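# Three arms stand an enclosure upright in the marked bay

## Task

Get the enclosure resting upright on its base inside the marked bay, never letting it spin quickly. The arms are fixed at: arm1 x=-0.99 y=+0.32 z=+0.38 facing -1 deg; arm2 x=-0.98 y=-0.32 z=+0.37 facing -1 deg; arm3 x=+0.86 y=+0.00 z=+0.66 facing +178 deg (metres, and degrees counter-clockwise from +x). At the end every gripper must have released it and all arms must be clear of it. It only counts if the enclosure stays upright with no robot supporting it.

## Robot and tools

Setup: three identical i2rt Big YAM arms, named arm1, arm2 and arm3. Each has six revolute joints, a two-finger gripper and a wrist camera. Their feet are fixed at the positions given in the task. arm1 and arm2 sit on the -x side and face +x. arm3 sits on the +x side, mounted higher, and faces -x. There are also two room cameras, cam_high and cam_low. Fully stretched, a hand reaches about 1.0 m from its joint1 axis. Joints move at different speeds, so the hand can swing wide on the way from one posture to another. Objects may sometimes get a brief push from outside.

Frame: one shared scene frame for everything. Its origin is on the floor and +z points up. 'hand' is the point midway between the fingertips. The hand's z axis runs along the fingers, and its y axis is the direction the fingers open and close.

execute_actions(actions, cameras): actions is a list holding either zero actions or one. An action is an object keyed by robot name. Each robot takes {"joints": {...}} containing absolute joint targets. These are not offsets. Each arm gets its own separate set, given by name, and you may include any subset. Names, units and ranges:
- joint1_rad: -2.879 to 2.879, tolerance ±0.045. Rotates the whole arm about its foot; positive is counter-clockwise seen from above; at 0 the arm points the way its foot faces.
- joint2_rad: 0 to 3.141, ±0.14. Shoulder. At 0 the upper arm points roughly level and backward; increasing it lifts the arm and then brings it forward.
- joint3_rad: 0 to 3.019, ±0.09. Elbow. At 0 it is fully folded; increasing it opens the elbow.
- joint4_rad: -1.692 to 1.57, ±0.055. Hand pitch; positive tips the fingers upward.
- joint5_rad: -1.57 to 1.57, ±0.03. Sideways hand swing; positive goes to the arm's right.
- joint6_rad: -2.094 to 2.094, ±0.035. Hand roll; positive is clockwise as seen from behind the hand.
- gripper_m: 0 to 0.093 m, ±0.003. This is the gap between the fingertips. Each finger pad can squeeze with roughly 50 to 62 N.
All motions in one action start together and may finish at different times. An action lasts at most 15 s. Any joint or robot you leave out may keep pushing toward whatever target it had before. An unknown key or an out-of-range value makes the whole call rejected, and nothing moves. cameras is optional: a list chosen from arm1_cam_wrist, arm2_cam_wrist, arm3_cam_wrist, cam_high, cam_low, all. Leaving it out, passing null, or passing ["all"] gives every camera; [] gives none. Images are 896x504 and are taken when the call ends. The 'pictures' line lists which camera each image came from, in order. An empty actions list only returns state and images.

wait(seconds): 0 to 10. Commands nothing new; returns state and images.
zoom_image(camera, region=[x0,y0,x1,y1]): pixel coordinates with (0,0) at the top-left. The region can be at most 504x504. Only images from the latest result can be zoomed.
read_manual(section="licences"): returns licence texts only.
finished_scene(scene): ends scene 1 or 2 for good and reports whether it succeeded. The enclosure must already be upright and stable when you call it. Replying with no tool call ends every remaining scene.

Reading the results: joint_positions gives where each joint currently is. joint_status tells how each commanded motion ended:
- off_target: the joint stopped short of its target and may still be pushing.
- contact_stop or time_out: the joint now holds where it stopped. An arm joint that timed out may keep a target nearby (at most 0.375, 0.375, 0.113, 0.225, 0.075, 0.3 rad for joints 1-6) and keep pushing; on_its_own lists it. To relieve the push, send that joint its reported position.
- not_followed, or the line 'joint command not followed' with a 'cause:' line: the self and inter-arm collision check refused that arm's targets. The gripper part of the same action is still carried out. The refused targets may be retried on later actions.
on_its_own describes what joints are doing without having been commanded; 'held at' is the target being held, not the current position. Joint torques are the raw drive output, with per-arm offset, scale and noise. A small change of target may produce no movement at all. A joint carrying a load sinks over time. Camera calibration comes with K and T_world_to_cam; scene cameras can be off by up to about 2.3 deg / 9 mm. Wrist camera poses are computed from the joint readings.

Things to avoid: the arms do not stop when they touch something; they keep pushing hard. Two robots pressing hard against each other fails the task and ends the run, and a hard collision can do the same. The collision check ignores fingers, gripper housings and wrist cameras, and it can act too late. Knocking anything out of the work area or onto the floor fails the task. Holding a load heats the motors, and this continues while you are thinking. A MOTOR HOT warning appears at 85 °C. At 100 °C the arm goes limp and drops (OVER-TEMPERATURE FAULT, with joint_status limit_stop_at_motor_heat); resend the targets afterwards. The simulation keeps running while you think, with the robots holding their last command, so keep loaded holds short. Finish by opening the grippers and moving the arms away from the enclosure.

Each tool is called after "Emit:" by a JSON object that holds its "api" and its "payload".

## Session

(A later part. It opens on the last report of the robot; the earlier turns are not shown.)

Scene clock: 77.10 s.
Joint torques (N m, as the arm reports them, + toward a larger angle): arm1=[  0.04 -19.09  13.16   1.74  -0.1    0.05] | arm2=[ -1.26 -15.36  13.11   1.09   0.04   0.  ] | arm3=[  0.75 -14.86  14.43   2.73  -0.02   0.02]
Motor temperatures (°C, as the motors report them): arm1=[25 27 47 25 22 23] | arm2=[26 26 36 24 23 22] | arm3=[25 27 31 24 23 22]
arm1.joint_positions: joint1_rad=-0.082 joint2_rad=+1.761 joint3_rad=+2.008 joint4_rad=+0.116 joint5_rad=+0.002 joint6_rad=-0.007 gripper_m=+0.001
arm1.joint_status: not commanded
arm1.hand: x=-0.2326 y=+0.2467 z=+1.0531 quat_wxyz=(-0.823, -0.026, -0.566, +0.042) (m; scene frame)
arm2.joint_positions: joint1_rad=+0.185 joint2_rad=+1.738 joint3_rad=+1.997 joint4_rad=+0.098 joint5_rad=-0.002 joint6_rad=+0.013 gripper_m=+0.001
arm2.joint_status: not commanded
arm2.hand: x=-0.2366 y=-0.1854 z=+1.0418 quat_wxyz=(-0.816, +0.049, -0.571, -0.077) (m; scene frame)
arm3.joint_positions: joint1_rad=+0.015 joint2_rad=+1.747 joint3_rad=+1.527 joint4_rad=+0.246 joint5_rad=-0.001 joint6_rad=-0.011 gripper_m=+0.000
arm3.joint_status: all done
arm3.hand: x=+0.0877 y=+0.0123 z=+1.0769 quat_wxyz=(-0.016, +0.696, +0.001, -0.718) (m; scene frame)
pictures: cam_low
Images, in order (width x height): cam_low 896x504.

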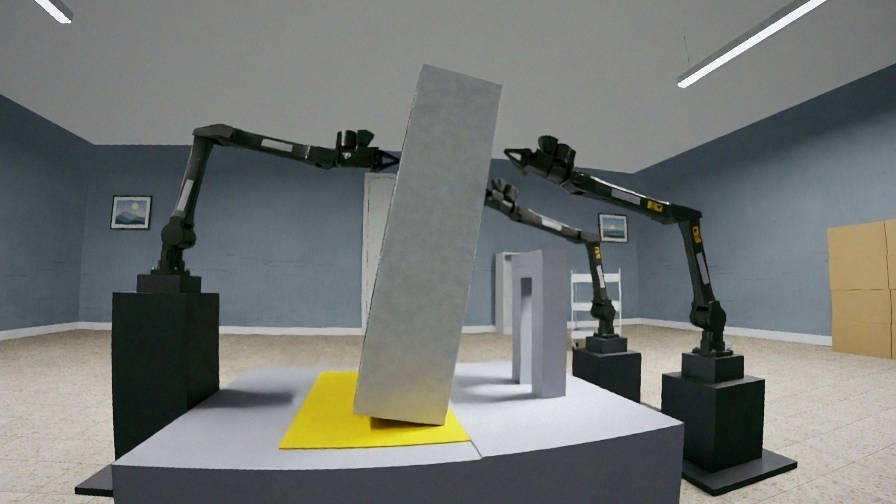

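Emit:
{"api": "execute_actions", "payload": {"actions": [{"arm3":{"joints":{"joint2_rad":1.75,"joint3_rad":1.47,"joint4_rad":0.29}}}], "cameras": []}}

Emit:
{"api": "execute_actions", "payload": {"actions": [{"arm3":{"joints":{"joint2_rad":1.702,"joint3_rad":1.38,"joint4_rad":0.32}}}], "cameras": []}}

Emit:
{"api": "execute_actions", "payload": {"actions": [{"arm3":{"joints":{"joint2_rad":1.655,"joint3_rad":1.295,"joint4_rad":0.35}}}], "cameras": []}}

Emit:
{"api": "execute_actions", "payload": {"actions": [{"arm3":{"joints":{"joint2_rad":1.61,"joint3_rad":1.22,"joint4_rad":0.375}}}], "cameras": ["cam_low"]}}

Scene clock: 84.50 s.
Joint torques (N m, as the arm reports them, + toward a larger angle): arm1=[  0.08 -18.63  13.19   1.88  -0.13   0.04] | arm2=[ -1.26 -15.34  13.1    1.1    0.04   0.  ] | arm3=[  1.1  -11.51  14.97   2.89  -0.03   0.04]
Motor temperatures (°C, as the motors report them): arm1=[25 27 48 25 22 23] | arm2=[26 27 37 24 23 22] | arm3=[25 26 31 24 23 22]
arm1.joint_positions: joint1_rad=-0.082 joint2_rad=+1.761 joint3_rad=+2.008 joint4_rad=+0.116 joint5_rad=+0.002 joint6_rad=-0.007 gripper_m=+0.001
arm1.joint_status: not commanded
arm1.hand: x=-0.2326 y=+0.2467 z=+1.0531 quat_wxyz=(-0.823, -0.026, -0.566, +0.042) (m; scene frame)
arm2.joint_positions: joint1_rad=+0.185 joint2_rad=+1.738 joint3_rad=+1.997 joint4_rad=+0.098 joint5_rad=-0.002 joint6_rad=+0.013 gripper_m=+0.001
arm2.joint_status: not commanded
arm2.hand: x=-0.2366 y=-0.1854 z=+1.0418 quat_wxyz=(-0.816, +0.049, -0.571, -0.077) (m; scene frame)
arm3.joint_positions: joint1_rad=+0.015 joint2_rad=+1.677 joint3_rad=+1.424 joint4_rad=+0.276 joint5_rad=+0.000 joint6_rad=-0.011 gripper_m=+0.000
arm3.joint_status: all done
arm3.hand: x=+0.1163 y=+0.0119 z=+1.0719 quat_wxyz=(-0.017, +0.697, +0.001, -0.716) (m; scene frame)
pictures: none
No camera images: the call's "cameras" was empty. Leave "cameras" out to get every camera's image.

Scene clock: 85.47 s.
Joint torques (N m, as the arm reports them, + toward a larger angle): arm1=[  0.18 -19.11  13.11   1.8   -0.13   0.06] | arm2=[ -1.27 -15.36  13.1    1.09   0.04  -0.01] | arm3=[ 1.09 -8.   15.5   2.9  -0.1   0.08]
Motor temperatures (°C, as the motors report them): arm1=[25 27 48 25 22 23] | arm2=[26 27 37 24 23 22] | arm3=[25 26 31 24 23 22]
arm1.joint_positions: joint1_rad=-0.082 joint2_rad=+1.761 joint3_rad=+2.008 joint4_rad=+0.116 joint5_rad=+0.002 joint6_rad=-0.007 gripper_m=+0.001
arm1.joint_status: not commanded
arm1.hand: x=-0.2326 y=+0.2467 z=+1.0531 quat_wxyz=(-0.823, -0.026, -0.566, +0.042) (m; scene frame)
arm2.joint_positions: joint1_rad=+0.185 joint2_rad=+1.738 joint3_rad=+1.997 joint4_rad=+0.098 joint5_rad=-0.002 joint6_rad=+0.013 gripper_m=+0.001
arm2.joint_status: not commanded
arm2.hand: x=-0.2366 y=-0.1854 z=+1.0418 quat_wxyz=(-0.816, +0.049, -0.571, -0.077) (m; scene frame)
arm3.joint_positions: joint1_rad=+0.015 joint2_rad=+1.610 joint3_rad=+1.325 joint4_rad=+0.305 joint5_rad=+0.001 joint6_rad=-0.011 gripper_m=+0.000
arm3.joint_status: all done
arm3.hand: x=+0.1445 y=+0.0116 z=+1.0661 quat_wxyz=(-0.017, +0.698, +0.000, -0.716) (m; scene frame)
pictures: none
No camera images: the call's "cameras" was empty. Leave "cameras" out to get every camera's image.

Scene clock: 86.43 s.
Joint torques (N m, as the arm reports them, + toward a larger angle): arm1=[  0.07 -18.48  13.15   1.84  -0.1    0.06] | arm2=[ -1.28 -15.33  13.1    1.09   0.04  -0.01] | arm3=[ 1.33 -5.74 16.28  2.56 -0.12  0.08]
Motor temperatures (°C, as the motors report them): arm1=[25 27 48 25 22 23] | arm2=[26 27 37 24 23 22] | arm3=[25 26 31 24 23 22]
arm1.joint_positions: joint1_rad=-0.082 joint2_rad=+1.761 joint3_rad=+2.008 joint4_rad=+0.116 joint5_rad=+0.002 joint6_rad=-0.007 gripper_m=+0.001
arm1.joint_status: not commanded
arm1.hand: x=-0.2326 y=+0.2467 z=+1.0531 quat_wxyz=(-0.823, -0.026, -0.566, +0.042) (m; scene frame)
arm2.joint_positions: joint1_rad=+0.185 joint2_rad=+1.738 joint3_rad=+1.997 joint4_rad=+0.098 joint5_rad=-0.002 joint6_rad=+0.013 gripper_m=+0.001
arm2.joint_status: not commanded
arm2.hand: x=-0.2366 y=-0.1854 z=+1.0418 quat_wxyz=(-0.816, +0.049, -0.571, -0.077) (m; scene frame)
arm3.joint_positions: joint1_rad=+0.015 joint2_rad=+1.545 joint3_rad=+1.230 joint4_rad=+0.334 joint5_rad=+0.002 joint6_rad=-0.011 gripper_m=+0.000
arm3.joint_status: all done
arm3.hand: x=+0.1725 y=+0.0111 z=+1.0596 quat_wxyz=(-0.017, +0.698, +0.000, -0.716) (m; scene frame)
pictures: none
No camera images: the call's "cameras" was empty. Leave "cameras" out to get every camera's image.

Scene clock: 87.40 s.
Joint torques (N m, as the arm reports them, + toward a larger angle): arm1=[ -0.26 -18.7   13.11   2.01  -0.11   0.05] | arm2=[ -1.25 -15.33  13.11   1.1    0.04   0.  ] | arm3=[ 0.74 -4.3  16.59  2.88 -0.21  0.09]
Motor temperatures (°C, as the motors report them): arm1=[25 27 48 25 22 23] | arm2=[26 27 37 24 23 22] | arm3=[25 26 32 24 23 22]
arm1.joint_positions: joint1_rad=-0.082 joint2_rad=+1.761 joint3_rad=+2.008 joint4_rad=+0.116 joint5_rad=+0.002 joint6_rad=-0.007 gripper_m=+0.001
arm1.joint_status: not commanded
arm1.hand: x=-0.2326 y=+0.2467 z=+1.0531 quat_wxyz=(-0.823, -0.026, -0.566, +0.042) (m; scene frame)
arm2.joint_positions: joint1_rad=+0.185 joint2_rad=+1.738 joint3_rad=+1.997 joint4_rad=+0.098 joint5_rad=-0.002 joint6_rad=+0.013 gripper_m=+0.001
arm2.joint_status: not commanded
arm2.hand: x=-0.2366 y=-0.1854 z=+1.0418 quat_wxyz=(-0.816, +0.049, -0.571, -0.077) (m; scene frame)
arm3.joint_positions: joint1_rad=+0.015 joint2_rad=+1.485 joint3_rad=+1.146 joint4_rad=+0.357 joint5_rad=+0.003 joint6_rad=-0.011 gripper_m=+0.000
arm3.joint_status: all done
arm3.hand: x=+0.1982 y=+0.0109 z=+1.0525 quat_wxyz=(-0.018, +0.699, -0.001, -0.715) (m; scene frame)
pictures: cam_low
Images, in order (width x height): cam_low 896x504.

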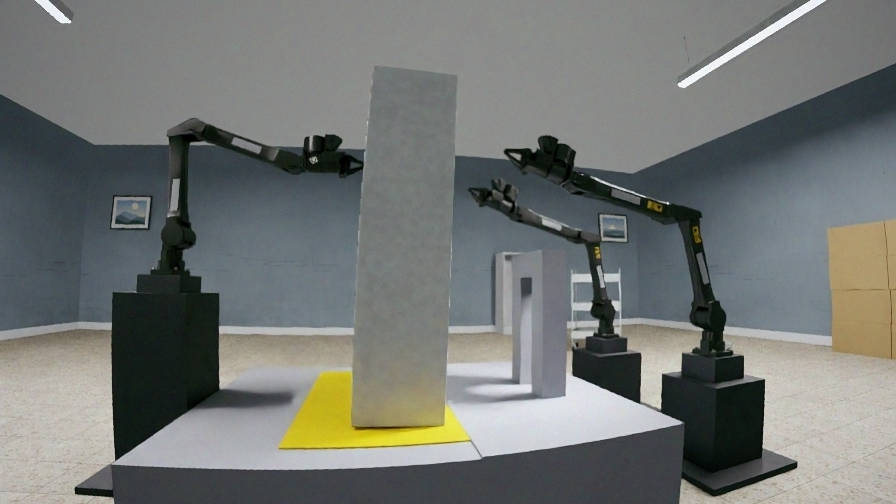

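Emit:
{"api": "execute_actions", "payload": {"actions": [{"arm3":{"joints":{"joint2_rad":1.575,"joint3_rad":1.162,"joint4_rad":0.39}}}], "cameras": []}}

Emit:
{"api": "execute_actions", "payload": {"actions": [{"arm3":{"joints":{"joint2_rad":1.54,"joint3_rad":1.11,"joint4_rad":0.405}}}], "cameras": ["cam_low"]}}

Scene clock: 92.00 s.
Joint torques (N m, as the arm reports them, + toward a larger angle): arm1=[  0.24 -18.6   13.12   1.97  -0.1    0.07] | arm2=[ -1.26 -15.36  13.1    1.1    0.04  -0.01] | arm3=[ 1.09 -1.2  17.08  2.91 -0.14  0.03]
Motor temperatures (°C, as the motors report them): arm1=[25 27 48 25 22 23] | arm2=[26 27 37 24 23 22] | arm3=[25 26 32 24 23 22]
arm1.joint_positions: joint1_rad=-0.082 joint2_rad=+1.761 joint3_rad=+2.008 joint4_rad=+0.116 joint5_rad=+0.002 joint6_rad=-0.007 gripper_m=+0.001
arm1.joint_status: not commanded
arm1.hand: x=-0.2326 y=+0.2467 z=+1.0531 quat_wxyz=(-0.823, -0.026, -0.566, +0.042) (m; scene frame)
arm2.joint_positions: joint1_rad=+0.185 joint2_rad=+1.738 joint3_rad=+1.997 joint4_rad=+0.098 joint5_rad=-0.002 joint6_rad=+0.013 gripper_m=+0.001
arm2.joint_status: not commanded
arm2.hand: x=-0.2366 y=-0.1854 z=+1.0418 quat_wxyz=(-0.816, +0.049, -0.571, -0.077) (m; scene frame)
arm3.joint_positions: joint1_rad=+0.015 joint2_rad=+1.442 joint3_rad=+1.087 joint4_rad=+0.369 joint5_rad=+0.004 joint6_rad=-0.011 gripper_m=+0.000
arm3.joint_status: all done
arm3.hand: x=+0.2169 y=+0.0106 z=+1.0474 quat_wxyz=(-0.018, +0.700, -0.001, -0.714) (m; scene frame)
pictures: none
No camera images: the call's "cameras" was empty. Leave "cameras" out to get every camera's image.

Scene clock: 92.83 s.
Joint torques (N m, as the arm reports them, + toward a larger angle): arm1=[ -0.02 -19.    13.2    1.82  -0.11   0.03] | arm2=[ -1.28 -15.36  13.1    1.1    0.04  -0.01] | arm3=[ 0.68 -2.54 16.09  2.6  -0.18  0.09]
Motor temperatures (°C, as the motors report them): arm1=[25 27 48 25 22 23] | arm2=[26 27 37 24 23 22] | arm3=[25 26 32 24 23 22]
arm1.joint_positions: joint1_rad=-0.082 joint2_rad=+1.761 joint3_rad=+2.008 joint4_rad=+0.116 joint5_rad=+0.002 joint6_rad=-0.007 gripper_m=+0.001
arm1.joint_status: not commanded
arm1.hand: x=-0.2326 y=+0.2467 z=+1.0531 quat_wxyz=(-0.823, -0.026, -0.566, +0.042) (m; scene frame)
arm2.joint_positions: joint1_rad=+0.185 joint2_rad=+1.738 joint3_rad=+1.997 joint4_rad=+0.098 joint5_rad=-0.002 joint6_rad=+0.013 gripper_m=+0.001
arm2.joint_status: not commanded
arm2.hand: x=-0.2366 y=-0.1854 z=+1.0418 quat_wxyz=(-0.816, +0.049, -0.571, -0.077) (m; scene frame)
arm3.joint_positions: joint1_rad=+0.015 joint2_rad=+1.418 joint3_rad=+1.046 joint4_rad=+0.396 joint5_rad=+0.005 joint6_rad=-0.011 gripper_m=+0.000
arm3.joint_status: all done
arm3.hand: x=+0.2283 y=+0.0105 z=+1.0440 quat_wxyz=(-0.018, +0.697, -0.001, -0.717) (m; scene frame)
pictures: cam_low
Images, in order (width x height): cam_low 896x504.

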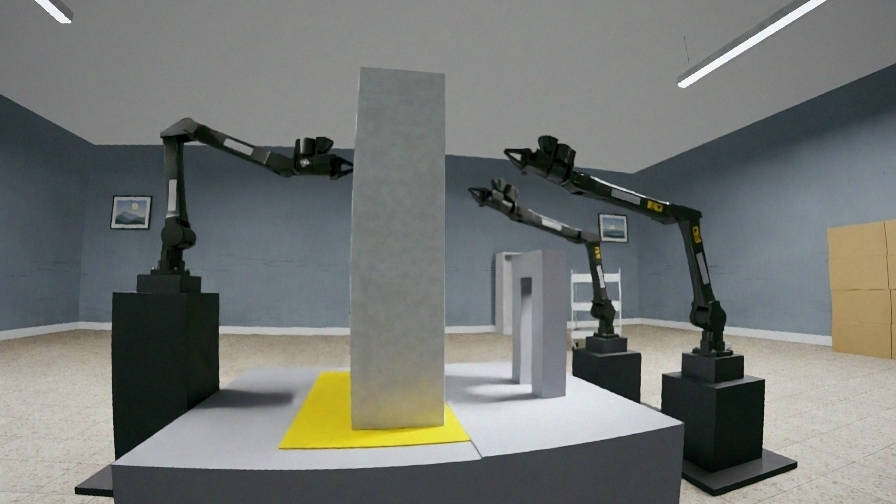

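Emit:
{"api": "execute_actions", "payload": {"actions": [{"arm1":{"joints":{"joint2_rad":0.9,"joint3_rad":1.6}},"arm2":{"joints":{"joint1_rad":0.05,"joint2_rad":0.9,"joint3_rad":1.6}},"arm3":{"joints":{"joint2_rad":0.6,"joint3_rad":0.7}}}], "cameras": ["cam_low","cam_high"]}}

Scene clock: 98.97 s.
Joint torques (N m, as the arm reports them, + toward a larger angle): arm1=[-0.41 -1.41  8.1   1.54 -0.08  0.06] | arm2=[ 0.27 -2.26  6.76  0.7  -0.13 -0.01] | arm3=[ 1.13 -0.04 11.3   1.99 -0.22  0.02]
Motor temperatures (°C, as the motors report them): arm1=[25 27 47 25 22 23] | arm2=[26 27 36 24 23 22] | arm3=[25 25 32 24 23 22]
arm1.joint_positions: joint1_rad=-0.082 joint2_rad=+0.901 joint3_rad=+1.589 joint4_rad=+0.111 joint5_rad=+0.002 joint6_rad=-0.007 gripper_m=+0.001
arm1.joint_status: all done
arm1.hand: x=-0.6853 y=+0.2898 z=+1.2703 quat_wxyz=(-0.926, -0.018, -0.374, +0.048) (m; scene frame)
arm2.joint_positions: joint1_rad=+0.041 joint2_rad=+0.909 joint3_rad=+1.597 joint4_rad=+0.095 joint5_rad=+0.001 joint6_rad=+0.013 gripper_m=+0.001
arm2.joint_status: all done
arm2.hand: x=-0.6632 y=-0.3063 z=+1.2555 quat_wxyz=(-0.922, +0.005, -0.387, -0.019) (m; scene frame)
arm3.joint_positions: joint1_rad=+0.015 joint2_rad=+0.597 joint3_rad=+0.694 joint4_rad=+0.398 joint5_rad=+0.003 joint6_rad=-0.011 gripper_m=+0.000
arm3.joint_status: all done
arm3.hand: x=+0.5188 y=+0.0013 z=+1.2140 quat_wxyz=(-0.018, +0.510, +0.001, -0.860) (m; scene frame)
pictures: cam_high, cam_low
Images, in order (width x height): cam_high 896x504, cam_low 896x504.

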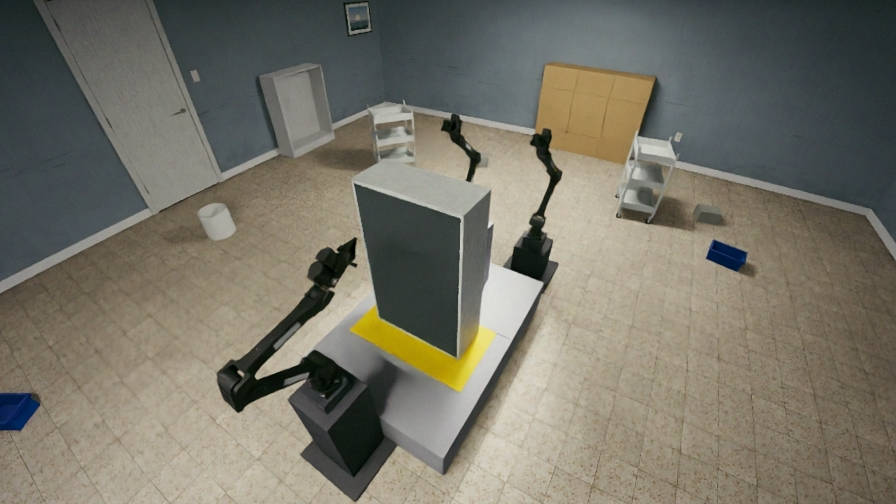

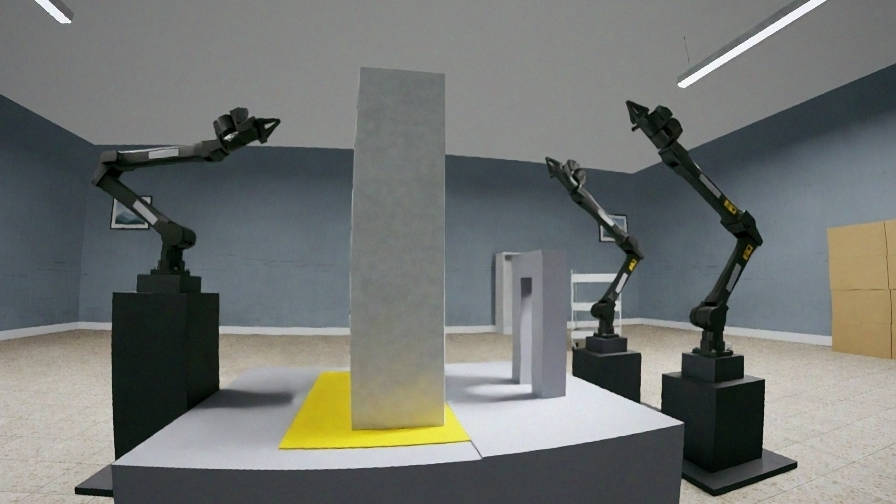

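Emit:
{"api": "finished_scene", "payload": {"scene": 2}}

The scene is finished: the task was done.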